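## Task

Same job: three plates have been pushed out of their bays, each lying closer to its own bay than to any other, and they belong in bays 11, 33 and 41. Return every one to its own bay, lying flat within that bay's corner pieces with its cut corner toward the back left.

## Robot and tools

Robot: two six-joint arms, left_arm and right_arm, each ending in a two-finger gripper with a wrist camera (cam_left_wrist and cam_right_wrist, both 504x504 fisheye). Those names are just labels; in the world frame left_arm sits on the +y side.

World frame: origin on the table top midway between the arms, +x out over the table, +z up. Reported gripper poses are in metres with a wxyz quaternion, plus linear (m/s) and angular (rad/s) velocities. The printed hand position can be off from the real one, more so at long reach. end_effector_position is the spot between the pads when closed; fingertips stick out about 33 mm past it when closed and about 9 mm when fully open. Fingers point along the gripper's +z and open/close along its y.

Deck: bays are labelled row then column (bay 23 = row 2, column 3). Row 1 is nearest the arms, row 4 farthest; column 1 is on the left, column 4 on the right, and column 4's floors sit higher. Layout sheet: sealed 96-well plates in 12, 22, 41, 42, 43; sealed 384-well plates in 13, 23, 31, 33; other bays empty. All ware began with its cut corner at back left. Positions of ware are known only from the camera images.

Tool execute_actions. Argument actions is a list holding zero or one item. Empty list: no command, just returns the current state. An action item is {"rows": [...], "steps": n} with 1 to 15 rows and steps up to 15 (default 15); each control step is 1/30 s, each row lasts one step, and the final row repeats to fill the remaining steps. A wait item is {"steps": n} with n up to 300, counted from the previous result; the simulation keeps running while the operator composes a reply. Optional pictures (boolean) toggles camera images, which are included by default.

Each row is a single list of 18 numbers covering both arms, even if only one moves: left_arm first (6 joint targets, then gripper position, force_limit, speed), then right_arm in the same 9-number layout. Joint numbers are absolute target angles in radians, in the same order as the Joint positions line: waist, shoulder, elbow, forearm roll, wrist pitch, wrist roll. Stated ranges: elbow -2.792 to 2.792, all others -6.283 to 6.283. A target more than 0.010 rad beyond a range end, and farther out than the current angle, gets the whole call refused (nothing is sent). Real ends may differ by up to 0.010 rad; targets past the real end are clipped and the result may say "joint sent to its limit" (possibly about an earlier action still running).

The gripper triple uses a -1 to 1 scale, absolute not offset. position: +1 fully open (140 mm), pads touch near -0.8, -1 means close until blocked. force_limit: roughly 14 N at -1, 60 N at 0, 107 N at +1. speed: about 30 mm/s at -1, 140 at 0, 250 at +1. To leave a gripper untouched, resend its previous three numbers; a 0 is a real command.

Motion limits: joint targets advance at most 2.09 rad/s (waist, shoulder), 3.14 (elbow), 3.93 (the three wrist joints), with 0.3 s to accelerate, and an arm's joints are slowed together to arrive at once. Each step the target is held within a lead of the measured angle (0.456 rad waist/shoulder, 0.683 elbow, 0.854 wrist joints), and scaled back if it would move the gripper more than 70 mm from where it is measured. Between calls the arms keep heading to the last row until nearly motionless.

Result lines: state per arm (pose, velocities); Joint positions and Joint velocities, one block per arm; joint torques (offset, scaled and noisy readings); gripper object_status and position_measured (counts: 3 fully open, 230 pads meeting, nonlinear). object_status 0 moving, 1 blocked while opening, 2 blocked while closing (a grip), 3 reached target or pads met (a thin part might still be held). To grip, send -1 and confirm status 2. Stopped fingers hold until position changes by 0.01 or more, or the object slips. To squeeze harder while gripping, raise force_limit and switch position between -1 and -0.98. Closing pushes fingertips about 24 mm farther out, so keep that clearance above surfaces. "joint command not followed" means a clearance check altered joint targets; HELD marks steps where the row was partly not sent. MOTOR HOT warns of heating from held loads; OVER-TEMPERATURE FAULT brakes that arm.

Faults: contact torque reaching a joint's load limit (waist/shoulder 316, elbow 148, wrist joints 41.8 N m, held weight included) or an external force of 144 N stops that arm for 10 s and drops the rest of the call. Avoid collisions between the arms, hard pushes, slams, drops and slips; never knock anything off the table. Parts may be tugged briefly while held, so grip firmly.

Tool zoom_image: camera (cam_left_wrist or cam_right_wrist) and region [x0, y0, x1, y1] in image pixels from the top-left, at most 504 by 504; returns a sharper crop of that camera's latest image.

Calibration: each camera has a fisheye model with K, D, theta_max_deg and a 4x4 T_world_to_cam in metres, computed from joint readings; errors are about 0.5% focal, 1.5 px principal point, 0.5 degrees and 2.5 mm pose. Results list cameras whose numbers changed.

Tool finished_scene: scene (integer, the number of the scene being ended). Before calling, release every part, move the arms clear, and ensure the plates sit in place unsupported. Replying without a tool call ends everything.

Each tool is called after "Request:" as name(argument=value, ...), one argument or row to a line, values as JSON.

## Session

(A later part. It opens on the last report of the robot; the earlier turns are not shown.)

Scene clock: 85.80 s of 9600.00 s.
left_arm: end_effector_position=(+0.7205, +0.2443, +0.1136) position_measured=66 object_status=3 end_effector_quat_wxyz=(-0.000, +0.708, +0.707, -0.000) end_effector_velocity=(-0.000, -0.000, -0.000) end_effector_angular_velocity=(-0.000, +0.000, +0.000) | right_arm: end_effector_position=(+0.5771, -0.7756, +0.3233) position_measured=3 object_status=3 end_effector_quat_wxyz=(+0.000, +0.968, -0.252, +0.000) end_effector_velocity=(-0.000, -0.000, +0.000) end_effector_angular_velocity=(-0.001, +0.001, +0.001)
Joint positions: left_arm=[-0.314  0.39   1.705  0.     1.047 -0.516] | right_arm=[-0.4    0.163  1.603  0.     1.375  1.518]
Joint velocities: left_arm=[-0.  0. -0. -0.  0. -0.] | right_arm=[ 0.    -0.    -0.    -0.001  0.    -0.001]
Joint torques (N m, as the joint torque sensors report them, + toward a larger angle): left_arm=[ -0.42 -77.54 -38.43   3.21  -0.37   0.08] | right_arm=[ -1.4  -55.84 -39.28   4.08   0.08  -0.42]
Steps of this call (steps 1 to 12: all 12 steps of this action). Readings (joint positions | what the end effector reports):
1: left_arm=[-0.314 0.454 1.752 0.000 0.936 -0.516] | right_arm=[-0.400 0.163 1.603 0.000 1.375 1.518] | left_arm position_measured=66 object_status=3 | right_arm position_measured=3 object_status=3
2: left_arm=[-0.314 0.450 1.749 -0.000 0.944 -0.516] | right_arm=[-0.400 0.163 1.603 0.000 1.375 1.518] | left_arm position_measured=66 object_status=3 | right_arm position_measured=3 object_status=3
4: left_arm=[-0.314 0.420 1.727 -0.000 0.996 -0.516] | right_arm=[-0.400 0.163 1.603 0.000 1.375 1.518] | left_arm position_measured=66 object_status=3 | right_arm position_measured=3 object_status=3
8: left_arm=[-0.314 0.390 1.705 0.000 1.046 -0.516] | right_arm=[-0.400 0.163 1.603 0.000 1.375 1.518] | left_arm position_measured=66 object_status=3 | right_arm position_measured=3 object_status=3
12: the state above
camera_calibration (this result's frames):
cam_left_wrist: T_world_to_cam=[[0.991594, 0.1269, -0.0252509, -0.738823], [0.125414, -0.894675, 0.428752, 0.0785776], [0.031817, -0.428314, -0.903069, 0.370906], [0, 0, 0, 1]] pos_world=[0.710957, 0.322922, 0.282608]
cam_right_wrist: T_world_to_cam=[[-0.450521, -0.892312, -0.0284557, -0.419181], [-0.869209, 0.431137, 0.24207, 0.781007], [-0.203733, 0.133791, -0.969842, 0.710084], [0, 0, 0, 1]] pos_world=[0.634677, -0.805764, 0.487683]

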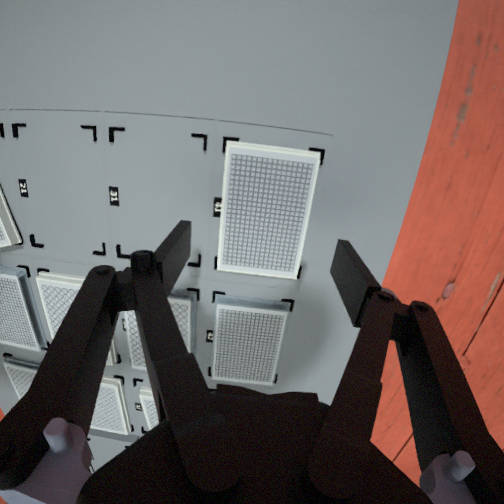

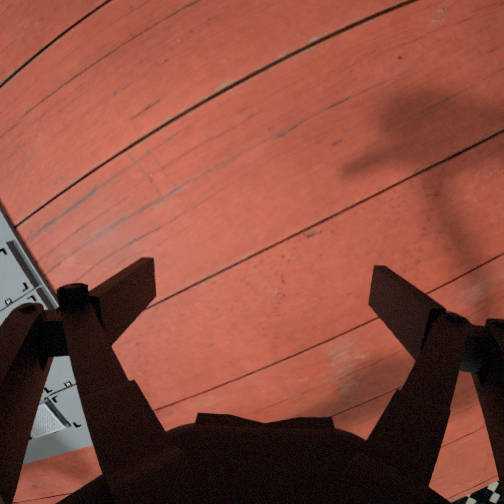

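Request:
execute_actions(
  actions=[
    {"rows":[[-0.622,0.002,2.1562,0,0.9834,-0.824,0.55,0,0,-0.4,0.163,1.603,0,1.375,1.518,1,0,0]],"steps":15},
  ],
  pictures=false,
)

Request:
execute_actions(
  actions=[
    {"steps":12},
  ],
)

Scene clock: 93.27 s of 9600.00 s.
left_arm: end_effector_position=(+0.4977, +0.2326, +0.1346) position_measured=59 object_status=3 end_effector_quat_wxyz=(-0.000, +0.708, +0.707, -0.000) end_effector_velocity=(-0.509, +0.078, -0.007) end_effector_angular_velocity=(+0.001, +0.001, -0.003) | right_arm: end_effector_position=(+0.5771, -0.7756, +0.3233) position_measured=3 object_status=3 end_effector_quat_wxyz=(+0.000, +0.968, -0.252, +0.000) end_effector_velocity=(-0.000, -0.000, -0.000) end_effector_angular_velocity=(-0.001, +0.001, -0.001)
Joint positions: left_arm=[-0.538  0.108  2.033 -0.     1.001 -0.739] | right_arm=[-0.4    0.163  1.603  0.     1.375  1.518]
Joint velocities: left_arm=[-0.532 -0.67   0.779  0.    -0.109 -0.529] | right_arm=[-0.    -0.     0.001 -0.002 -0.001  0.001]
Joint torques (N m, as the joint torque sensors report them, + toward a larger angle): left_arm=[  3.34 -49.83 -35.34   3.21  -0.46   0.15] | right_arm=[ -2.28 -55.37 -39.34   4.14  -0.09  -0.34]
Steps of this call (steps 1 to 15: the robot went on to your last target; steps 16 to 90: nothing new was sent; then 3.97 s passed at rest; steps 91 to 105: all 15 steps of this action). Readings (joint positions | what the end effector reports):
91: left_arm=[-0.314 0.390 1.705 -0.000 1.047 -0.516] | right_arm=[-0.400 0.163 1.603 0.000 1.375 1.518] | left_arm position_measured=66 object_status=0 | right_arm position_measured=3 object_status=3
92: left_arm=[-0.317 0.386 1.710 0.000 1.046 -0.519] | right_arm=[-0.400 0.163 1.603 0.000 1.375 1.518] | left_arm position_measured=63 object_status=0 | right_arm position_measured=3 object_status=3
94: left_arm=[-0.343 0.354 1.747 -0.000 1.041 -0.544] | right_arm=[-0.400 0.163 1.603 0.000 1.375 1.518] | left_arm position_measured=59 object_status=0 | right_arm position_measured=3 object_status=3
98: left_arm=[-0.414 0.264 1.851 -0.000 1.026 -0.615] | right_arm=[-0.400 0.163 1.603 0.000 1.375 1.518] | left_arm position_measured=59 object_status=0 | right_arm position_measured=3 object_status=3
105: the state above

Scene clock: 93.67 s of 9600.00 s.
left_arm: end_effector_position=(+0.4197, +0.2506, +0.1301) position_measured=59 object_status=3 end_effector_quat_wxyz=(-0.000, +0.708, +0.707, -0.000) end_effector_velocity=(-0.000, +0.000, +0.000) end_effector_angular_velocity=(-0.001, -0.001, -0.001) | right_arm: end_effector_position=(+0.5771, -0.7756, +0.3233) position_measured=3 object_status=3 end_effector_quat_wxyz=(+0.000, +0.968, -0.252, +0.000) end_effector_velocity=(-0.000, -0.000, +0.000) end_effector_angular_velocity=(+0.000, +0.001, +0.001)
Joint positions: left_arm=[-0.622  0.002  2.156 -0.     0.983 -0.824] | right_arm=[-0.4    0.163  1.603  0.     1.375  1.518]
Joint velocities: left_arm=[-0.001 -0.001  0.001  0.    -0.001  0.   ] | right_arm=[-0.     0.    -0.    -0.001  0.001 -0.001]
Joint torques (N m, as the joint torque sensors report them, + toward a larger angle): left_arm=[ -2.65 -35.64 -36.08   3.28  -0.4    0.29] | right_arm=[ -1.09 -56.35 -38.75   4.22  -0.04  -0.22]
Steps of this call (steps 1 to 12: the robot went on to your last target). Readings (joint positions | what the end effector reports):
1: left_arm=[-0.556 0.086 2.059 -0.000 0.997 -0.758] | right_arm=[-0.400 0.163 1.603 0.000 1.375 1.518] | left_arm position_measured=59 object_status=3 | right_arm position_measured=3 object_status=3
2: left_arm=[-0.574 0.063 2.086 -0.000 0.993 -0.776] | right_arm=[-0.400 0.163 1.603 0.000 1.375 1.518] | left_arm position_measured=59 object_status=3 | right_arm position_measured=3 object_status=3
4: left_arm=[-0.606 0.022 2.133 -0.000 0.987 -0.808] | right_arm=[-0.400 0.163 1.603 0.000 1.375 1.518] | left_arm position_measured=59 object_status=3 | right_arm position_measured=3 object_status=3
8: left_arm=[-0.622 0.002 2.156 -0.000 0.983 -0.824] | right_arm=[-0.400 0.163 1.603 0.000 1.375 1.518] | left_arm position_measured=59 object_status=3 | right_arm position_measured=3 object_status=3
12: the state above
camera_calibration (this result's frames):
cam_left_wrist: T_world_to_cam=[[0.991592, 0.126915, -0.0252442, -0.44098], [0.125424, -0.894653, 0.428794, 0.114733], [0.0318358, -0.428355, -0.903049, 0.398085], [0, 0, 0, 1]] pos_world=[0.410208, 0.329136, 0.299162]
cam_right_wrist: T_world_to_cam=[[-0.450521, -0.892312, -0.0284557, -0.419181], [-0.869209, 0.431137, 0.24207, 0.781007], [-0.203734, 0.133791, -0.969841, 0.710085], [0, 0, 0, 1]] pos_world=[0.634676, -0.805764, 0.487683]

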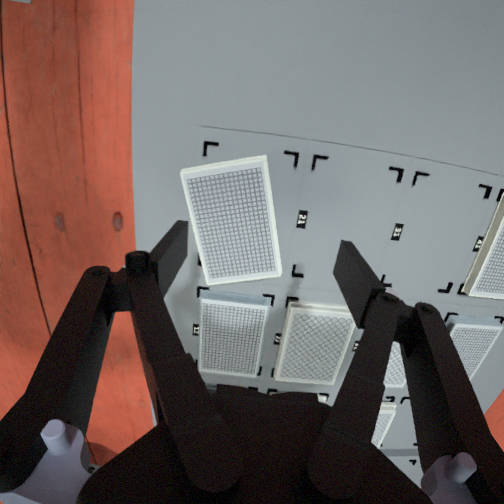

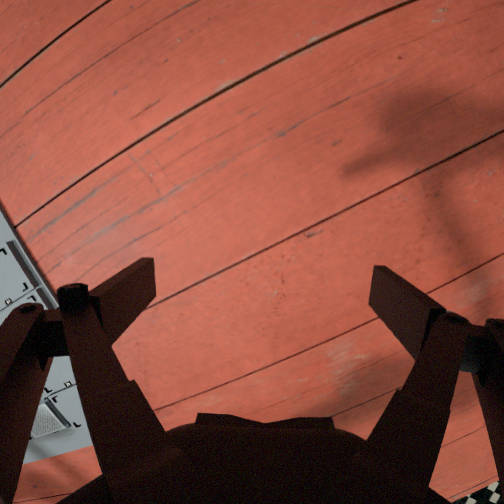

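Request:
execute_actions(
  actions=[
    {"rows":[[-0.6922,0.0651,2.2255,0,0.851,-1.1564,0.55,0,0,-0.4,0.163,1.603,0,1.375,1.518,1,0,0]],"steps":15},
  ],
)

Scene clock: 104.53 s of 9600.00 s.
left_arm: end_effector_position=(+0.3928, +0.2320, +0.0702) position_measured=59 object_status=3 end_effector_quat_wxyz=(+0.000, +0.609, +0.793, -0.000) end_effector_velocity=(-0.001, +0.001, -0.001) end_effector_angular_velocity=(+0.001, +0.001, +0.001) | right_arm: end_effector_position=(+0.5771, -0.7756, +0.3233) position_measured=3 object_status=3 end_effector_quat_wxyz=(+0.000, +0.968, -0.252, +0.000) end_effector_velocity=(-0.000, -0.000, +0.000) end_effector_angular_velocity=(-0.000, +0.001, -0.001)
Joint positions: left_arm=[-0.692  0.065  2.225  0.     0.851 -1.156] | right_arm=[-0.4    0.163  1.603  0.     1.375  1.518]
Joint velocities: left_arm=[-0.001 -0.     0.003 -0.001 -0.001 -0.002] | right_arm=[-0.    -0.     0.    -0.001  0.     0.001]
Joint torques (N m, as the joint torque sensors report them, + toward a larger angle): left_arm=[  1.69 -39.21 -32.56   3.01  -0.51   0.21] | right_arm=[ -1.98 -55.82 -39.35   4.24  -0.01  -0.26]
Steps of this call (steps 1 to 30: the robot went on to your last target; steps 31 to 90: nothing new was sent; then 7.37 s passed at rest; steps 91 to 105: all 15 steps of this action). Readings (joint positions | what the end effector reports):
91: left_arm=[-0.622 0.002 2.156 0.000 0.983 -0.825] | right_arm=[-0.400 0.163 1.603 0.000 1.375 1.518] | left_arm position_measured=59 object_status=3 | right_arm position_measured=3 object_status=3
92: left_arm=[-0.624 0.003 2.158 0.000 0.980 -0.833] | right_arm=[-0.400 0.163 1.603 0.000 1.375 1.518] | left_arm position_measured=59 object_status=3 | right_arm position_measured=3 object_status=3
94: left_arm=[-0.636 0.014 2.170 0.000 0.956 -0.893] | right_arm=[-0.400 0.163 1.603 0.000 1.375 1.518] | left_arm position_measured=59 object_status=3 | right_arm position_measured=3 object_status=3
98: left_arm=[-0.682 0.056 2.216 0.000 0.870 -1.108] | right_arm=[-0.400 0.163 1.603 -0.000 1.375 1.518] | left_arm position_measured=59 object_status=3 | right_arm position_measured=3 object_status=3
105: the state above
camera_calibration (this result's frames):
cam_left_wrist: T_world_to_cam=[[0.924841, 0.379522, -0.0251553, -0.445838], [0.352912, -0.831568, 0.42889, 0.0231711], [0.141855, -0.405533, -0.903006, 0.288336], [0, 0, 0, 1]] pos_world=[0.36325, 0.305403, 0.239216]
cam_right_wrist: T_world_to_cam=[[-0.450521, -0.892312, -0.0284557, -0.41918], [-0.869209, 0.431137, 0.24207, 0.781007], [-0.203733, 0.133791, -0.969842, 0.710084], [0, 0, 0, 1]] pos_world=[0.634677, -0.805764, 0.487683]

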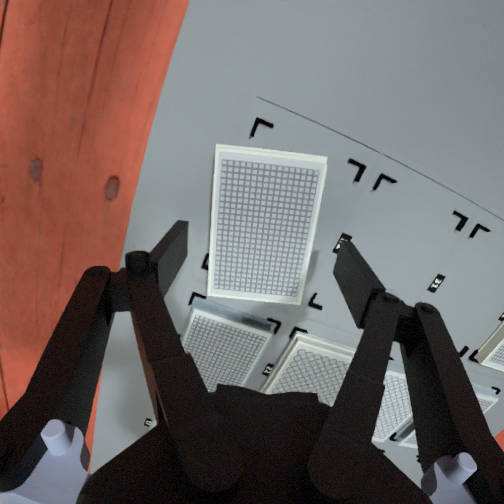

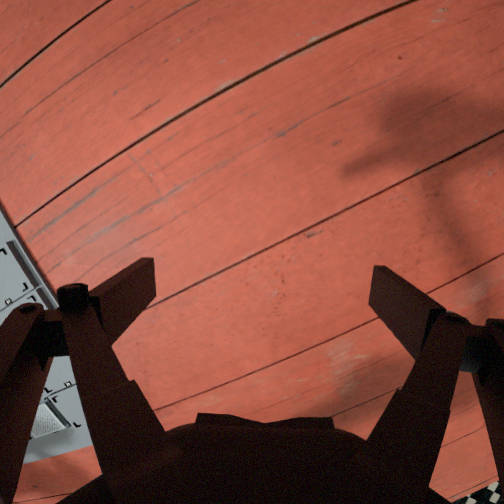

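Request:
execute_actions(
  actions=[
    {"rows":[[-0.6971,0.0967,2.2486,0,0.7963,-1.1613,0.55,0,0,-0.4,0.163,1.603,0,1.375,1.518,1,0,0]],"steps":11},
  ],
)

Scene clock: 112.03 s of 9600.00 s.
left_arm: end_effector_position=(+0.3903, +0.2314, +0.0461) position_measured=59 object_status=3 end_effector_quat_wxyz=(-0.000, +0.609, +0.793, -0.000) end_effector_velocity=(+0.001, -0.000, +0.000) end_effector_angular_velocity=(-0.000, -0.002, -0.001) | right_arm: end_effector_position=(+0.5771, -0.7756, +0.3233) position_measured=3 object_status=3 end_effector_quat_wxyz=(+0.000, +0.968, -0.252, +0.000) end_effector_velocity=(+0.000, +0.000, -0.000) end_effector_angular_velocity=(-0.000, +0.000, +0.000)
Joint positions: left_arm=[-0.697  0.097  2.249 -0.     0.796 -1.161] | right_arm=[-0.4    0.163  1.603  0.     1.375  1.518]
Joint velocities: left_arm=[-0.     0.    -0.001  0.003 -0.001 -0.001] | right_arm=[ 0.  0.  0. -0. -0.  0.]
Joint torques (N m, as the joint torque sensors report them, + toward a larger angle): left_arm=[  0.62 -40.41 -29.92   2.96  -0.24  -0.09] | right_arm=[ -1.12 -56.84 -39.29   4.13   0.17  -0.34]
Steps of this call (steps 1 to 15: the robot went on to your last target; steps 16 to 90: nothing new was sent; then 4.13 s passed at rest; steps 91 to 101: all 11 steps of this action). Readings (joint positions | what the end effector reports):
91: left_arm=[-0.692 0.065 2.226 -0.000 0.851 -1.156] | right_arm=[-0.400 0.163 1.603 0.000 1.375 1.518] | left_arm position_measured=59 object_status=3 | right_arm position_measured=3 object_status=3
92: left_arm=[-0.693 0.069 2.228 -0.000 0.843 -1.157] | right_arm=[-0.400 0.163 1.603 0.000 1.375 1.518] | left_arm position_measured=59 object_status=3 | right_arm position_measured=3 object_status=3
94: left_arm=[-0.696 0.091 2.245 -0.000 0.807 -1.160] | right_arm=[-0.400 0.163 1.603 0.000 1.375 1.518] | left_arm position_measured=59 object_status=3 | right_arm position_measured=3 object_status=3
98: left_arm=[-0.697 0.097 2.249 -0.000 0.796 -1.161] | right_arm=[-0.400 0.163 1.603 0.000 1.375 1.518] | left_arm position_measured=59 object_status=3 | right_arm position_measured=3 object_status=3
101: the state above
camera_calibration (this result's frames):
cam_left_wrist: T_world_to_cam=[[0.924804, 0.379602, -0.0252949, -0.443886], [0.353069, -0.831596, 0.428708, 0.0339313], [0.141703, -0.405402, -0.903089, 0.266737], [0, 0, 0, 1]] pos_world=[0.36073, 0.304853, 0.215112]
cam_right_wrist: T_world_to_cam=[[-0.450521, -0.892312, -0.0284556, -0.419181], [-0.869209, 0.431137, 0.24207, 0.781007], [-0.203734, 0.133791, -0.969841, 0.710084], [0, 0, 0, 1]] pos_world=[0.634676, -0.805764, 0.487683]

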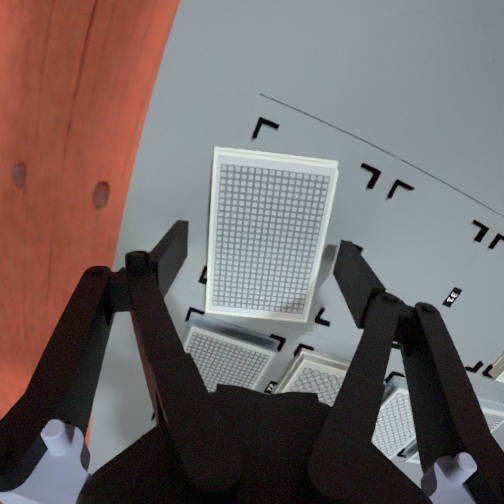

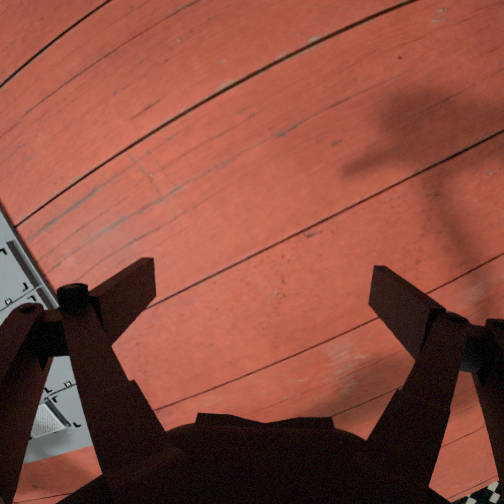

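Request:
execute_actions(
  actions=[
    {"rows":[[-0.6971,0.0942,2.2468,0,0.8006,-1.1613,-1,0,-0.2,-0.4,0.163,1.603,0,1.375,1.518,1,0,0]],"steps":15},
  ],
  pictures=false,
)

Request:
execute_actions(
  actions=[
    {"steps":5},
  ],
)

Scene clock: 117.13 s of 9600.00 s.
left_arm: end_effector_position=(+0.3904, +0.2313, +0.0481) position_measured=111 object_status=2 end_effector_quat_wxyz=(+0.000, +0.609, +0.793, -0.000) end_effector_velocity=(+0.001, -0.001, +0.001) end_effector_angular_velocity=(-0.002, -0.002, -0.000) | right_arm: end_effector_position=(+0.5771, -0.7756, +0.3233) position_measured=3 object_status=3 end_effector_quat_wxyz=(+0.000, +0.968, -0.252, +0.000) end_effector_velocity=(-0.000, +0.001, -0.000) end_effector_angular_velocity=(+0.002, +0.000, +0.000)
Joint positions: left_arm=[-0.697  0.094  2.247  0.     0.801 -1.161] | right_arm=[-0.4    0.163  1.603  0.     1.375  1.518]
Joint velocities: left_arm=[ 0.    -0.001 -0.001  0.     0.     0.   ] | right_arm=[ 0.     0.     0.     0.002  0.001 -0.   ]
Joint torques (N m, as the joint torque sensors report them, + toward a larger angle): left_arm=[ -0.83 -36.94 -26.81   3.09  -1.32   0.07] | right_arm=[ -2.45 -55.8  -39.11   4.09   0.02  -0.22]
Steps of this call (steps 1 to 15: the robot went on to your last target; steps 16 to 90: nothing new was sent; then 1.60 s passed at rest; steps 91 to 105: all 15 steps of this action). Readings (joint positions | what the end effector reports):
91: left_arm=[-0.697 0.097 2.249 0.000 0.796 -1.161] | right_arm=[-0.400 0.163 1.603 0.000 1.375 1.518] | left_arm position_measured=59 object_status=0 | right_arm position_measured=3 object_status=3
92: left_arm=[-0.697 0.095 2.248 0.000 0.798 -1.161] | right_arm=[-0.400 0.163 1.603 0.000 1.375 1.518] | left_arm position_measured=62 object_status=0 | right_arm position_measured=3 object_status=3
94: left_arm=[-0.697 0.094 2.247 0.000 0.800 -1.161] | right_arm=[-0.400 0.163 1.603 0.000 1.375 1.518] | left_arm position_measured=75 object_status=0 | right_arm position_measured=3 object_status=3
98: left_arm=[-0.697 0.094 2.247 0.000 0.801 -1.161] | right_arm=[-0.400 0.163 1.603 0.000 1.375 1.518] | left_arm position_measured=101 object_status=0 | right_arm position_measured=3 object_status=3
105: the state above

Scene clock: 117.30 s of 9600.00 s.
left_arm: end_effector_position=(+0.3904, +0.2313, +0.0481) position_measured=111 object_status=2 end_effector_quat_wxyz=(+0.000, +0.609, +0.793, +0.000) end_effector_velocity=(-0.000, +0.000, -0.000) end_effector_angular_velocity=(-0.000, -0.000, -0.000) | right_arm: end_effector_position=(+0.5771, -0.7756, +0.3233) position_measured=3 object_status=3 end_effector_quat_wxyz=(+0.000, +0.968, -0.252, +0.000) end_effector_velocity=(+0.001, +0.000, +0.001) end_effector_angular_velocity=(+0.001, -0.002, +0.000)
Joint positions: left_arm=[-0.697  0.094  2.247  0.     0.801 -1.161] | right_arm=[-0.4    0.163  1.603  0.     1.375  1.518]
Joint velocities: left_arm=[ 0.    -0.001  0.001 -0.    -0.001  0.001] | right_arm=[-0.     0.    -0.002  0.002  0.    -0.001]
Joint torques (N m, as the joint torque sensors report them, + toward a larger angle): left_arm=[  1.57 -36.94 -27.78   3.23  -1.06  -0.07] | right_arm=[ -2.71 -54.92 -39.39   4.19  -0.01  -0.25]
Steps of this call (steps 1 to 5: the robot went on to your last target). Readings (joint positions | what the end effector reports):
1: left_arm=[-0.697 0.094 2.247 0.000 0.801 -1.161] | right_arm=[-0.400 0.163 1.603 0.000 1.375 1.518] | left_arm position_measured=111 object_status=2 | right_arm position_measured=3 object_status=3
2: left_arm=[-0.697 0.094 2.247 0.000 0.801 -1.161] | right_arm=[-0.400 0.163 1.603 0.000 1.375 1.518] | left_arm position_measured=111 object_status=2 | right_arm position_measured=3 object_status=3
4: left_arm=[-0.697 0.094 2.247 0.000 0.801 -1.161] | right_arm=[-0.400 0.163 1.603 0.000 1.375 1.518] | left_arm position_measured=111 object_status=2 | right_arm position_measured=3 object_status=3
5: the state above
camera_calibration (this result's frames):
cam_left_wrist: T_world_to_cam=[[0.924827, 0.379555, -0.0251604, -0.443935], [0.352947, -0.831565, 0.428868, 0.0329377], [0.141856, -0.405509, -0.903017, 0.268408], [0, 0, 0, 1]] pos_world=[0.360863, 0.304729, 0.217081]
cam_right_wrist: T_world_to_cam=[[-0.450521, -0.892312, -0.0284557, -0.419181], [-0.869209, 0.431137, 0.24207, 0.781007], [-0.203733, 0.133791, -0.969842, 0.710084], [0, 0, 0, 1]] pos_world=[0.634676, -0.805764, 0.487683]

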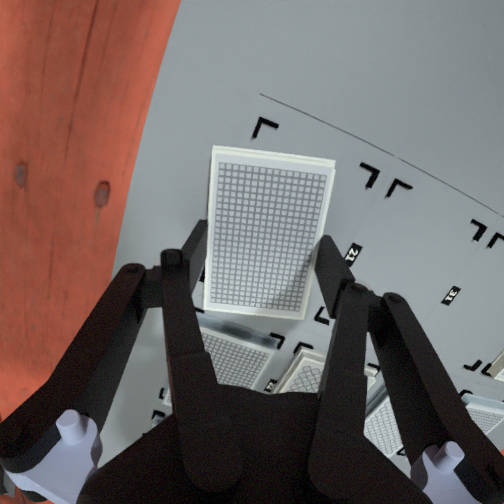

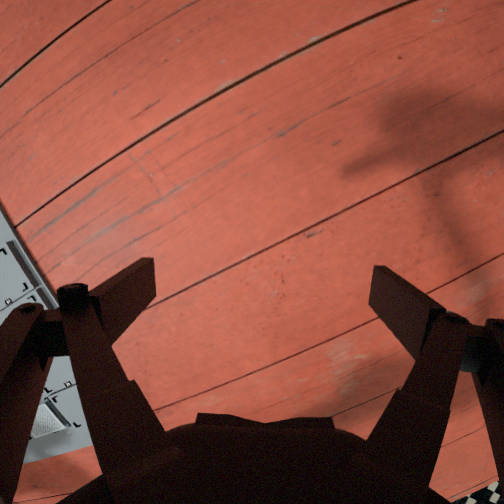

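Request:
execute_actions(
  actions=[
    {"rows":[[-0.6971,0.0525,2.2202,0,0.8689,-1.1613,-1,0,-0.2,-0.4,0.163,1.603,0,1.375,1.518,1,0,0]],"steps":10},
  ],
  pictures=false,
)

Request:
execute_actions(
  actions=[
    {"rows":[[-0.6578,0.0802,2.2375,0,0.8239,-0.8598,-1,0,-0.2,-0.4,0.163,1.603,0,1.375,1.518,1,0,0]],"steps":13},
  ],
)

Request:
zoom_image(
  camera="cam_left_wrist",
  region=[160,110,360,210],
)

Scene clock: 130.13 s of 9600.00 s.
left_arm: end_effector_position=(+0.3903, +0.2314, +0.0781) position_measured=111 object_status=2 end_effector_quat_wxyz=(-0.000, +0.609, +0.793, -0.000) end_effector_velocity=(-0.000, +0.000, -0.000) end_effector_angular_velocity=(+0.001, +0.001, +0.000) | right_arm: end_effector_position=(+0.5771, -0.7756, +0.3233) position_measured=3 object_status=3 end_effector_quat_wxyz=(+0.000, +0.968, -0.252, +0.000) end_effector_velocity=(+0.000, -0.000, +0.000) end_effector_angular_velocity=(-0.000, -0.001, +0.000)
Joint positions: left_arm=[-0.697  0.053  2.22  -0.     0.869 -1.161] | right_arm=[-0.4    0.163  1.603  0.     1.375  1.518]
Joint velocities: left_arm=[-0.     0.001  0.    -0.     0.001 -0.   ] | right_arm=[ 0.     0.    -0.     0.    -0.001 -0.   ]
Joint torques (N m, as the joint torque sensors report them, + toward a larger angle): left_arm=[  0.6  -39.69 -34.16   3.25  -0.79   0.24] | right_arm=[ -2.3  -55.55 -39.41   4.05  -0.02  -0.34]
Steps of this call (steps 1 to 15: the robot went on to your last target; steps 16 to 90: nothing new was sent; then 9.50 s passed at rest; steps 91 to 100: all 10 steps of this action). Readings (joint positions | what the end effector reports):
91: left_arm=[-0.697 0.094 2.247 -0.000 0.801 -1.161] | right_arm=[-0.400 0.163 1.603 0.000 1.375 1.518] | left_arm position_measured=111 object_status=2 | right_arm position_measured=3 object_status=3
92: left_arm=[-0.697 0.091 2.245 -0.000 0.808 -1.161] | right_arm=[-0.400 0.163 1.603 0.000 1.375 1.518] | left_arm position_measured=111 object_status=2 | right_arm position_measured=3 object_status=3
94: left_arm=[-0.697 0.065 2.228 -0.000 0.849 -1.161] | right_arm=[-0.400 0.163 1.603 0.000 1.375 1.518] | left_arm position_measured=111 object_status=2 | right_arm position_measured=3 object_status=3
98: left_arm=[-0.697 0.053 2.220 -0.000 0.869 -1.161] | right_arm=[-0.400 0.163 1.603 -0.000 1.375 1.518] | left_arm position_measured=111 object_status=2 | right_arm position_measured=3 object_status=3
100: the state above

Scene clock: 130.57 s of 9600.00 s.
left_arm: end_effector_position=(+0.4037, +0.2436, +0.0582) position_measured=111 object_status=2 end_effector_quat_wxyz=(+0.000, +0.708, +0.707, +0.000) end_effector_velocity=(+0.000, -0.000, +0.000) end_effector_angular_velocity=(-0.001, -0.001, -0.001) | right_arm: end_effector_position=(+0.5771, -0.7756, +0.3233) position_measured=3 object_status=3 end_effector_quat_wxyz=(+0.000, +0.968, -0.252, +0.000) end_effector_velocity=(+0.000, +0.000, +0.000) end_effector_angular_velocity=(+0.000, -0.001, -0.000)
Joint positions: left_arm=[-0.658  0.08   2.237  0.     0.824 -0.86 ] | right_arm=[-0.4    0.163  1.603  0.     1.375  1.518]
Joint velocities: left_arm=[ 0.    -0.    -0.    -0.    -0.001  0.002] | right_arm=[ 0.     0.    -0.     0.001 -0.     0.   ]
Joint torques (N m, as the joint torque sensors report them, + toward a larger angle): left_arm=[ -1.03 -44.42 -31.4    3.02  -0.93   0.45] | right_arm=[ -1.35 -55.53 -39.48   4.14   0.01  -0.2 ]
Steps of this call (steps 1 to 13: all 13 steps of this action). Readings (joint positions | what the end effector reports):
1: left_arm=[-0.697 0.053 2.220 -0.000 0.869 -1.161] | right_arm=[-0.400 0.163 1.603 0.000 1.375 1.518] | left_arm position_measured=111 object_status=2 | right_arm position_measured=3 object_status=3
2: left_arm=[-0.696 0.053 2.220 0.000 0.868 -1.152] | right_arm=[-0.400 0.163 1.603 0.000 1.375 1.518] | left_arm position_measured=111 object_status=2 | right_arm position_measured=3 object_status=3
4: left_arm=[-0.688 0.058 2.224 0.000 0.859 -1.093] | right_arm=[-0.400 0.163 1.603 0.000 1.375 1.518] | left_arm position_measured=111 object_status=2 | right_arm position_measured=3 object_status=3
8: left_arm=[-0.662 0.077 2.236 0.000 0.829 -0.893] | right_arm=[-0.400 0.163 1.603 0.000 1.375 1.518] | left_arm position_measured=111 object_status=2 | right_arm position_measured=3 object_status=3
13: the state above
camera_calibration (this result's frames):
cam_left_wrist: T_world_to_cam=[[0.991587, 0.126969, -0.0251722, -0.426001], [0.125441, -0.89464, 0.428817, 0.141346], [0.0319265, -0.428367, -0.903041, 0.330651], [0, 0, 0, 1]] pos_world=[0.39413, 0.322183, 0.227257]
cam_right_wrist: T_world_to_cam=[[-0.450521, -0.892312, -0.0284557, -0.419181], [-0.869208, 0.431137, 0.24207, 0.781007], [-0.203733, 0.133791, -0.969841, 0.710085], [0, 0, 0, 1]] pos_world=[0.634676, -0.805764, 0.487683]

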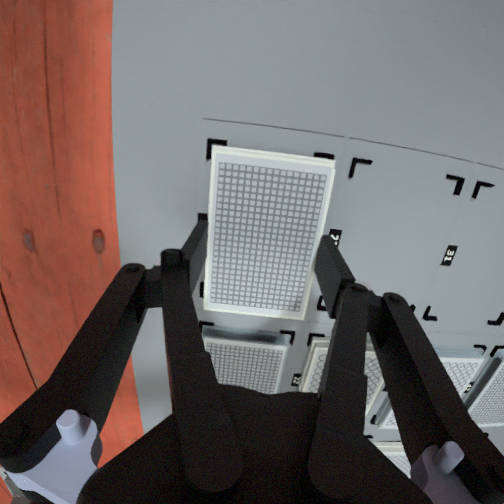

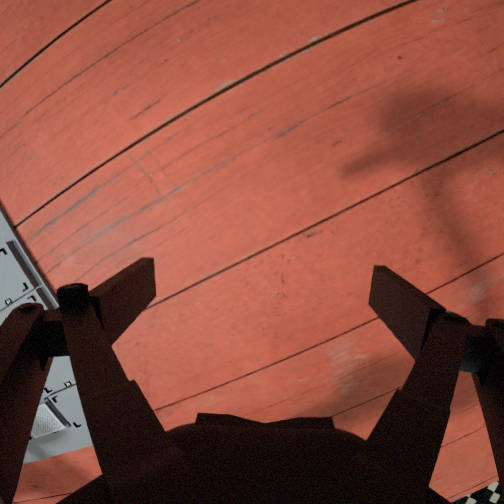

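Region (160, 110, 360, 210) of cam_left_wrist's 504x504 image, scaled by 2.520, with more detail than that image has.

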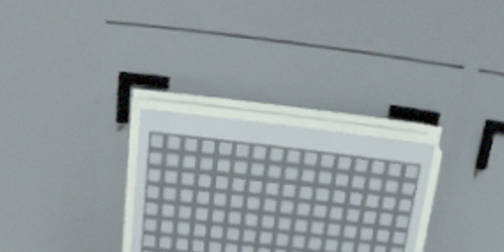

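Request:
execute_actions(
  actions=[
    {"rows":[[-0.6573,0.0894,2.2467,0,0.8055,-0.8593,-1,0,-0.2,-0.4,0.163,1.603,0,1.375,1.518,1,0,0]],"steps":10},
  ],
)

Request:
zoom_image(
  camera="cam_left_wrist",
  region=[160,110,360,210],
)

Scene clock: 139.30 s of 9600.00 s.
left_arm: end_effector_position=(+0.4029, +0.2448, +0.0503) position_measured=111 object_status=2 end_effector_quat_wxyz=(+0.000, +0.708, +0.707, -0.000) end_effector_velocity=(-0.000, +0.001, -0.001) end_effector_angular_velocity=(+0.002, +0.001, -0.000) | right_arm: end_effector_position=(+0.5771, -0.7756, +0.3233) position_measured=3 object_status=3 end_effector_quat_wxyz=(+0.000, +0.968, -0.252, +0.000) end_effector_velocity=(-0.001, -0.000, -0.000) end_effector_angular_velocity=(-0.001, +0.001, +0.000)
Joint positions: left_arm=[-0.657  0.089  2.247 -0.     0.806 -0.859] | right_arm=[-0.4    0.163  1.603  0.     1.375  1.518]
Joint velocities: left_arm=[ 0.     0.001  0.001  0.001 -0.    -0.   ] | right_arm=[ 0.    -0.     0.    -0.002  0.     0.   ]
Joint torques (N m, as the joint torque sensors report them, + toward a larger angle): left_arm=[  1.09 -42.37 -31.38   3.4   -1.29   0.53] | right_arm=[ -2.4  -56.07 -39.4    4.27  -0.01  -0.36]
Steps of this call (steps 1 to 15: the robot went on to your last target; steps 16 to 90: nothing new was sent; then 5.40 s passed at rest; steps 91 to 100: all 10 steps of this action). Readings (joint positions | what the end effector reports):
91: left_arm=[-0.658 0.080 2.238 -0.000 0.824 -0.860] | right_arm=[-0.400 0.163 1.603 0.000 1.375 1.518] | left_arm position_measured=111 object_status=2 | right_arm position_measured=3 object_status=3
92: left_arm=[-0.658 0.083 2.240 -0.000 0.817 -0.860] | right_arm=[-0.400 0.163 1.603 0.000 1.375 1.518] | left_arm position_measured=111 object_status=2 | right_arm position_measured=3 object_status=3
94: left_arm=[-0.657 0.089 2.246 -0.000 0.807 -0.859] | right_arm=[-0.400 0.163 1.603 0.000 1.375 1.518] | left_arm position_measured=111 object_status=2 | right_arm position_measured=3 object_status=3
98: left_arm=[-0.657 0.089 2.247 -0.000 0.806 -0.859] | right_arm=[-0.400 0.163 1.603 0.000 1.375 1.518] | left_arm position_measured=111 object_status=2 | right_arm position_measured=3 object_status=3
100: the state above
camera_calibration (this result's frames):
cam_left_wrist: T_world_to_cam=[[0.991588, 0.126947, -0.025261, -0.425608], [0.125458, -0.894618, 0.428858, 0.145924], [0.0318432, -0.42842, -0.903019, 0.324031], [0, 0, 0, 1]] pos_world=[0.393402, 0.323397, 0.219274]
cam_right_wrist: T_world_to_cam=[[-0.450521, -0.892312, -0.0284557, -0.41918], [-0.869209, 0.431137, 0.24207, 0.781007], [-0.203733, 0.133791, -0.969842, 0.710084], [0, 0, 0, 1]] pos_world=[0.634677, -0.805764, 0.487683]

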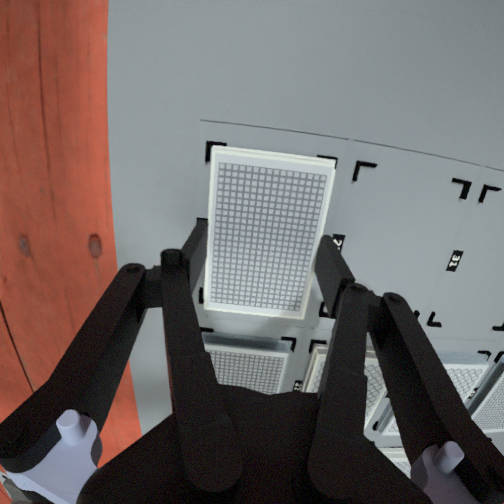

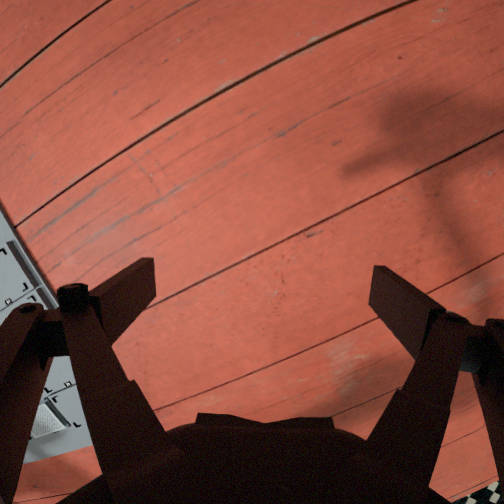

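Region (160, 110, 360, 210) of cam_left_wrist's 504x504 image, scaled by 2.520, with more detail than that image has.

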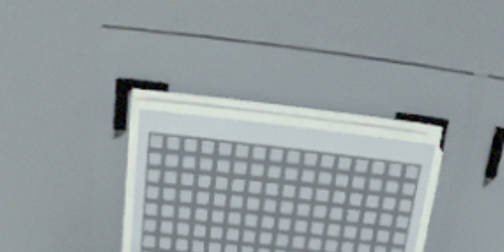

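Request:
execute_actions(
  actions=[
    {"rows":[[-0.6583,0.0942,2.2488,0,0.7986,-0.8603,-1,0,-0.2,-0.4,0.163,1.603,0,1.375,1.518,1,0,0]],"steps":10},
  ],
)

Request:
zoom_image(
  camera="cam_left_wrist",
  region=[160,110,360,210],
)

Scene clock: 144.57 s of 9600.00 s.
left_arm: end_effector_position=(+0.4028, +0.2443, +0.0472) position_measured=111 object_status=2 end_effector_quat_wxyz=(+0.000, +0.708, +0.707, +0.000) end_effector_velocity=(+0.001, -0.001, +0.000) end_effector_angular_velocity=(-0.001, -0.001, +0.000) | right_arm: end_effector_position=(+0.5771, -0.7756, +0.3233) position_measured=3 object_status=3 end_effector_quat_wxyz=(+0.000, +0.968, -0.252, +0.000) end_effector_velocity=(+0.000, +0.000, +0.000) end_effector_angular_velocity=(-0.000, +0.000, +0.001)
Joint positions: left_arm=[-0.658  0.094  2.249  0.     0.799 -0.86 ] | right_arm=[-0.4    0.163  1.603 -0.     1.375  1.518]
Joint velocities: left_arm=[-0.     0.001 -0.001  0.    -0.001 -0.001] | right_arm=[ 0.     0.    -0.    -0.     0.    -0.001]
Joint torques (N m, as the joint torque sensors report them, + toward a larger angle): left_arm=[  5.36 -32.53 -27.7    5.95  -4.24   0.03] | right_arm=[ -1.85 -55.75 -39.09   4.05   0.13  -0.41]
Steps of this call (steps 1 to 15: the robot went on to your last target; steps 16 to 90: nothing new was sent; then 1.93 s passed at rest; steps 91 to 100: all 10 steps of this action). Readings (joint positions | what the end effector reports):
91: left_arm=[-0.657 0.090 2.247 0.000 0.805 -0.859] | right_arm=[-0.400 0.163 1.603 0.000 1.375 1.518] | left_arm position_measured=111 object_status=2 | right_arm position_measured=3 object_status=3
92: left_arm=[-0.658 0.092 2.248 0.000 0.802 -0.859] | right_arm=[-0.400 0.163 1.603 0.000 1.375 1.518] | left_arm position_measured=111 object_status=2 | right_arm position_measured=3 object_status=3
94: left_arm=[-0.658 0.094 2.249 0.000 0.799 -0.860] | right_arm=[-0.400 0.163 1.603 0.000 1.375 1.518] | left_arm position_measured=111 object_status=2 | right_arm position_measured=3 object_status=3
98: left_arm=[-0.658 0.094 2.249 0.000 0.799 -0.860] | right_arm=[-0.400 0.163 1.603 0.000 1.375 1.518] | left_arm position_measured=111 object_status=2 | right_arm position_measured=3 object_status=3
100: the state above
camera_calibration (this result's frames):
cam_left_wrist: T_world_to_cam=[[0.991613, 0.126773, -0.0251665, -0.425481], [0.125262, -0.894667, 0.428813, 0.146878], [0.0318462, -0.428369, -0.903042, 0.321059], [0, 0, 0, 1]] pos_world=[0.39329, 0.322878, 0.216239]
cam_right_wrist: T_world_to_cam=[[-0.450521, -0.892312, -0.0284555, -0.419181], [-0.869209, 0.431137, 0.24207, 0.781007], [-0.203734, 0.133791, -0.969841, 0.710084], [0, 0, 0, 1]] pos_world=[0.634677, -0.805764, 0.487683]

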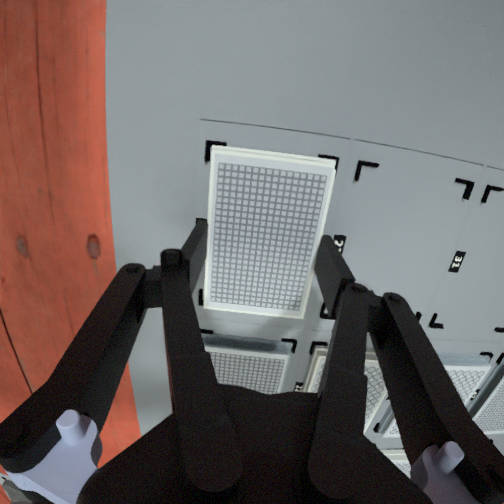

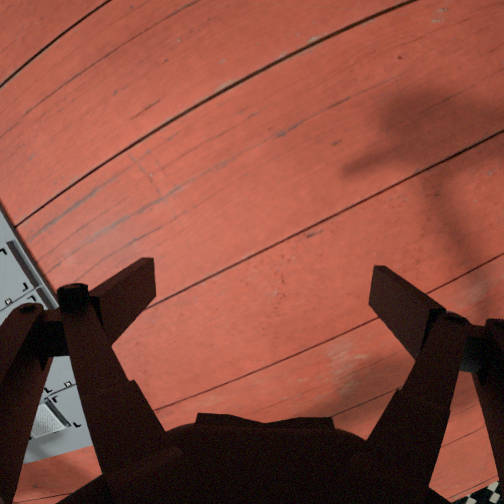

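Region (160, 110, 360, 210) of cam_left_wrist's 504x504 image, scaled by 2.520, with more detail than that image has.

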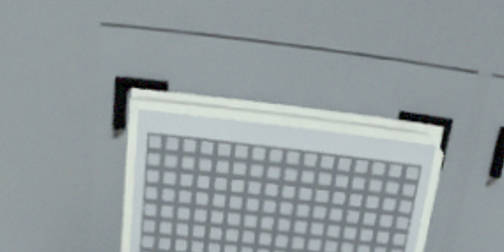

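Request:
execute_actions(
  actions=[
    {"rows":[[-0.6583,0.0916,2.2468,0,0.8032,-0.8603,-1,0,-0.2,-0.4,0.163,1.603,0,1.375,1.518,1,0,0],[-0.6583,0.0916,2.2468,0,0.8032,-0.8603,-1,0,-0.2,-0.4,0.163,1.603,0,1.375,1.518,1,0,0],[-0.6583,0.0916,2.2468,0,0.8032,-0.8603,-1,0,-0.2,-0.4,0.163,1.603,0,1.375,1.518,1,0,0],[-0.6583,0.0916,2.2468,0,0.8032,-0.8603,0.5,0,-0.3,-0.4,0.163,1.603,0,1.375,1.518,1,0,0]],"steps":15},
  ],
  pictures=false,
)

Request:
execute_actions(
  actions=[
    {"rows":[[-0.6583,0.01,2.185,0,0.9466,-0.8603,0.5,0,-0.3,-0.4,0.163,1.603,0,1.375,1.518,1,0,0]],"steps":13},
  ],
)

Request:
zoom_image(
  camera="cam_left_wrist",
  region=[180,110,380,310],
)

Scene clock: 153.10 s of 9600.00 s.
left_arm: end_effector_position=(+0.4029, +0.2441, +0.0492) position_measured=66 object_status=0 end_effector_quat_wxyz=(-0.000, +0.708, +0.707, -0.000) end_effector_velocity=(-0.001, +0.001, -0.001) end_effector_angular_velocity=(+0.001, +0.002, +0.001) | right_arm: end_effector_position=(+0.5771, -0.7756, +0.3233) position_measured=3 object_status=3 end_effector_quat_wxyz=(+0.000, +0.968, -0.252, +0.000) end_effector_velocity=(+0.000, +0.000, +0.000) end_effector_angular_velocity=(+0.001, -0.001, -0.001)
Joint positions: left_arm=[-0.658  0.092  2.247 -0.     0.803 -0.86 ] | right_arm=[-0.4    0.163  1.603  0.     1.375  1.518]
Joint velocities: left_arm=[-0.     0.001  0.001 -0.001 -0.    -0.001] | right_arm=[-0.    -0.    -0.     0.002  0.     0.   ]
Joint torques (N m, as the joint torque sensors report them, + toward a larger angle): left_arm=[ -1.82 -41.72 -30.47   3.05  -0.65   0.2 ] | right_arm=[ -1.39 -54.94 -39.43   4.05   0.11  -0.38]
Steps of this call (steps 1 to 15: the robot went on to your last target; steps 16 to 90: nothing new was sent; then 5.03 s passed at rest; steps 91 to 105: all 15 steps of this action). Readings (joint positions | what the end effector reports):
91: left_arm=[-0.658 0.094 2.249 -0.000 0.799 -0.860] | right_arm=[-0.400 0.163 1.603 0.000 1.375 1.518] | left_arm position_measured=111 object_status=2 | right_arm position_measured=3 object_status=3
92: left_arm=[-0.658 0.093 2.248 -0.000 0.801 -0.860] | right_arm=[-0.400 0.163 1.603 0.000 1.375 1.518] | left_arm position_measured=111 object_status=2 | right_arm position_measured=3 object_status=3
94: left_arm=[-0.658 0.092 2.247 -0.000 0.803 -0.860] | right_arm=[-0.400 0.163 1.603 0.000 1.375 1.518] | left_arm position_measured=111 object_status=0 | right_arm position_measured=3 object_status=3
98: left_arm=[-0.658 0.092 2.247 -0.000 0.803 -0.860] | right_arm=[-0.400 0.163 1.603 0.000 1.375 1.518] | left_arm position_measured=91 object_status=0 | right_arm position_measured=3 object_status=3
105: the state above

Scene clock: 153.53 s of 9600.00 s.
left_arm: end_effector_position=(+0.4034, +0.2436, +0.1133) position_measured=66 object_status=3 end_effector_quat_wxyz=(+0.000, +0.708, +0.707, +0.000) end_effector_velocity=(-0.000, -0.000, +0.001) end_effector_angular_velocity=(+0.000, +0.000, -0.000) | right_arm: end_effector_position=(+0.5771, -0.7756, +0.3233) position_measured=3 object_status=3 end_effector_quat_wxyz=(+0.000, +0.968, -0.252, +0.000) end_effector_velocity=(+0.001, -0.000, +0.001) end_effector_angular_velocity=(+0.001, -0.002, -0.001)
Joint positions: left_arm=[-0.658  0.01   2.185  0.     0.947 -0.86 ] | right_arm=[-0.4    0.163  1.603  0.     1.375  1.518]
Joint velocities: left_arm=[ 0.    -0.    -0.001 -0.     0.001  0.001] | right_arm=[-0.001  0.    -0.001  0.002 -0.     0.   ]
Joint torques (N m, as the joint torque sensors report them, + toward a larger angle): left_arm=[ -0.56 -36.43 -34.04   3.56  -0.71   0.05] | right_arm=[ -1.89 -55.97 -38.99   4.1    0.1   -0.23]
Steps of this call (steps 1 to 13: all 13 steps of this action). Readings (joint positions | what the end effector reports):
1: left_arm=[-0.658 0.091 2.247 -0.000 0.804 -0.860] | right_arm=[-0.400 0.163 1.603 0.000 1.375 1.518] | left_arm position_measured=66 object_status=0 | right_arm position_measured=3 object_status=3
2: left_arm=[-0.658 0.087 2.243 -0.000 0.812 -0.860] | right_arm=[-0.400 0.163 1.603 0.000 1.375 1.518] | left_arm position_measured=66 object_status=0 | right_arm position_measured=3 object_status=3
4: left_arm=[-0.658 0.056 2.220 -0.000 0.867 -0.860] | right_arm=[-0.400 0.163 1.603 0.000 1.375 1.518] | left_arm position_measured=66 object_status=3 | right_arm position_measured=3 object_status=3
8: left_arm=[-0.658 0.010 2.185 0.000 0.946 -0.860] | right_arm=[-0.400 0.163 1.603 0.000 1.375 1.518] | left_arm position_measured=66 object_status=3 | right_arm position_measured=3 object_status=3
13: the state above
camera_calibration (this result's frames):
cam_left_wrist: T_world_to_cam=[[0.991605, 0.12684, -0.0251089, -0.424377], [0.125297, -0.894653, 0.428832, 0.117809], [0.0319293, -0.428378, -0.903035, 0.380322], [0, 0, 0, 1]] pos_world=[0.39391, 0.322148, 0.282268]
cam_right_wrist: T_world_to_cam=[[-0.450521, -0.892312, -0.0284557, -0.41918], [-0.869209, 0.431137, 0.24207, 0.781007], [-0.203733, 0.133791, -0.969842, 0.710084], [0, 0, 0, 1]] pos_world=[0.634677, -0.805764, 0.487683]

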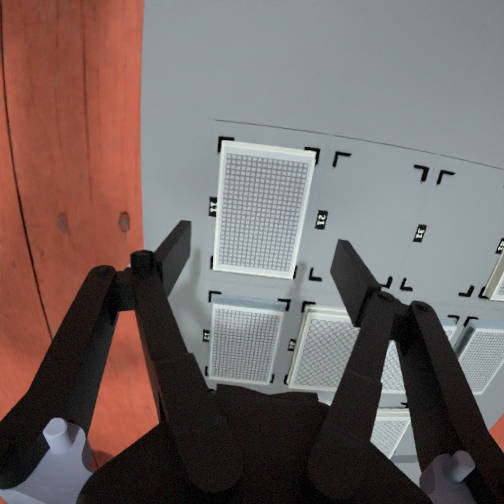

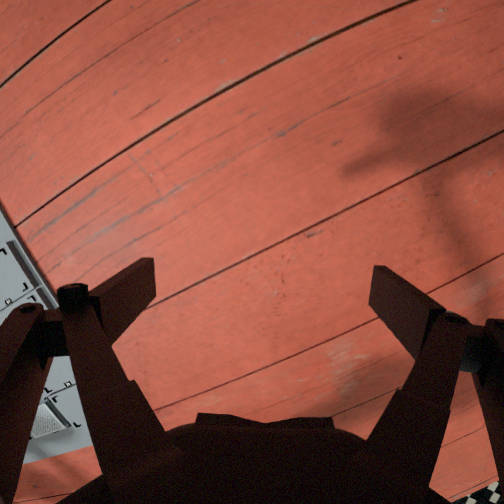

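Region (180, 110, 380, 310) of cam_left_wrist's 504x504 image, scaled by 2.520, with more detail than that image has.

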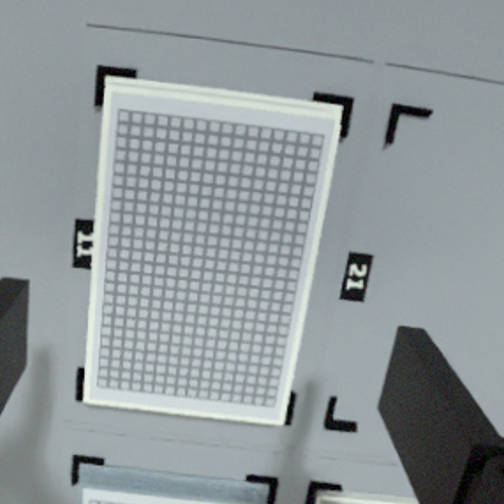

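Request:
execute_actions(
  actions=[
    {"rows":[[-0.697,0.5513,1.4004,0,1.1899,-0.899,0.55,0,0,-0.8,0.163,1.603,0,1.375,1.518,1,0,0]],"steps":15},
  ],
  pictures=false,
)

Request:
execute_actions(
  actions=[
    {"steps":15},
  ],
)

Scene clock: 164.93 s of 9600.00 s.
left_arm: end_effector_position=(+0.5344, +0.0685, +0.1490) position_measured=59 object_status=3 end_effector_quat_wxyz=(-0.000, +0.708, +0.707, -0.000) end_effector_velocity=(+0.294, -0.410, +0.023) end_effector_angular_velocity=(-0.002, -0.001, +0.001) | right_arm: end_effector_position=(+0.4484, -0.9381, +0.3233) position_measured=3 object_status=3 end_effector_quat_wxyz=(+0.000, +0.915, -0.403, +0.000) end_effector_velocity=(-0.362, -0.331, +0.001) end_effector_angular_velocity=(+0.000, -0.002, -0.757)
Joint positions: left_arm=[-0.68   0.302  1.759 -0.     1.081 -0.881] | right_arm=[-0.72   0.163  1.603  0.     1.375  1.518]
Joint velocities: left_arm=[-0.049  0.708 -1.018 -0.     0.308 -0.05 ] | right_arm=[-0.756 -0.    -0.001  0.002  0.     0.001]
Joint torques (N m, as the joint torque sensors report them, + toward a larger angle): left_arm=[ -0.14 -67.18 -36.02   3.75  -0.79   0.22] | right_arm=[ -3.37 -56.85 -38.85   4.22   0.23  -0.29]
Steps of this call (steps 1 to 15: the robot went on to your last target; steps 16 to 90: nothing new was sent; then 7.90 s passed at rest; steps 91 to 105: all 15 steps of this action). Readings (joint positions | what the end effector reports):
91: left_arm=[-0.658 0.010 2.185 -0.000 0.947 -0.860] | right_arm=[-0.400 0.163 1.603 0.000 1.375 1.518] | left_arm position_measured=66 object_status=0 | right_arm position_measured=3 object_status=3
92: left_arm=[-0.659 0.015 2.178 -0.000 0.949 -0.860] | right_arm=[-0.405 0.163 1.603 0.000 1.375 1.518] | left_arm position_measured=63 object_status=0 | right_arm position_measured=3 object_status=3
94: left_arm=[-0.661 0.046 2.131 -0.000 0.966 -0.863] | right_arm=[-0.436 0.163 1.603 0.000 1.375 1.518] | left_arm position_measured=59 object_status=0 | right_arm position_measured=3 object_status=3
98: left_arm=[-0.668 0.138 1.994 -0.000 1.010 -0.870] | right_arm=[-0.541 0.163 1.603 0.000 1.375 1.518] | left_arm position_measured=59 object_status=3 | right_arm position_measured=3 object_status=3
105: the state above

Scene clock: 165.43 s of 9600.00 s.
left_arm: end_effector_position=(+0.6290, -0.0696, +0.1403) position_measured=59 object_status=3 end_effector_quat_wxyz=(-0.000, +0.708, +0.707, +0.000) end_effector_velocity=(+0.001, -0.001, +0.001) end_effector_angular_velocity=(-0.002, -0.000, +0.001) | right_arm: end_effector_position=(+0.4088, -0.9715, +0.3233) position_measured=3 object_status=3 end_effector_quat_wxyz=(+0.000, +0.898, -0.440, +0.000) end_effector_velocity=(-0.000, +0.000, +0.000) end_effector_angular_velocity=(+0.001, +0.000, -0.001)
Joint positions: left_arm=[-0.697  0.551  1.401  0.     1.19  -0.899] | right_arm=[-0.8    0.163  1.603  0.     1.375  1.518]
Joint velocities: left_arm=[ 0.     0.001 -0.003 -0.001  0.    -0.   ] | right_arm=[-0.001 -0.     0.     0.001  0.001  0.   ]
Joint torques (N m, as the joint torque sensors report them, + toward a larger angle): left_arm=[ -0.18 -97.83 -42.91   4.13  -0.33  -0.2 ] | right_arm=[ -1.67 -55.55 -39.12   4.09   0.07  -0.33]
Steps of this call (steps 1 to 15: the robot went on to your last target). Readings (joint positions | what the end effector reports):
1: left_arm=[-0.681 0.326 1.725 -0.000 1.092 -0.883] | right_arm=[-0.746 0.163 1.603 0.000 1.375 1.518] | left_arm position_measured=59 object_status=3 | right_arm position_measured=3 object_status=3
2: left_arm=[-0.683 0.350 1.690 -0.000 1.102 -0.885] | right_arm=[-0.768 0.163 1.603 0.000 1.375 1.518] | left_arm position_measured=59 object_status=3 | right_arm position_measured=3 object_status=3
4: left_arm=[-0.686 0.399 1.619 -0.000 1.124 -0.888] | right_arm=[-0.796 0.163 1.603 0.000 1.375 1.518] | left_arm position_measured=59 object_status=3 | right_arm position_measured=3 object_status=3
8: left_arm=[-0.693 0.499 1.476 -0.000 1.167 -0.895] | right_arm=[-0.800 0.163 1.603 0.000 1.375 1.518] | left_arm position_measured=59 object_status=3 | right_arm position_measured=3 object_status=3
15: the state above
camera_calibration (this result's frames):
cam_left_wrist: T_world_to_cam=[[0.991603, 0.12684, -0.025215, -0.607621], [0.125345, -0.89468, 0.428761, -0.202243], [0.0318248, -0.428322, -0.903066, 0.263499], [0, 0, 0, 1]] pos_world=[0.619483, 0.00899046, 0.309349]
cam_right_wrist: T_world_to_cam=[[-0.762416, -0.646458, -0.0285364, -0.303424], [-0.632737, 0.735546, 0.242107, 0.918183], [-0.135522, 0.202642, -0.96983, 0.740962], [0, 0, 0, 1]] pos_world=[0.450049, -1.02167, 0.48765]

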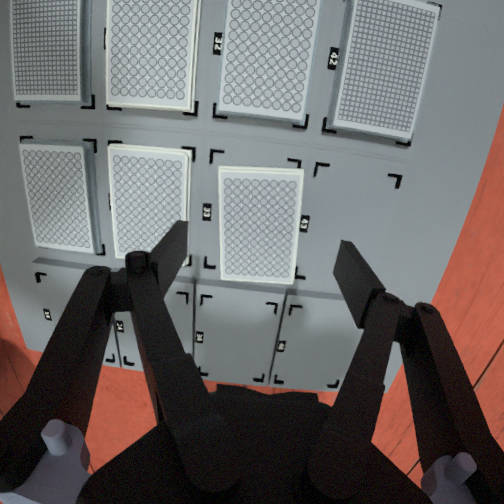

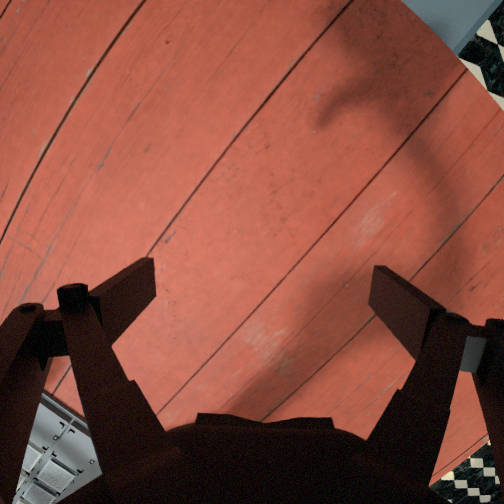

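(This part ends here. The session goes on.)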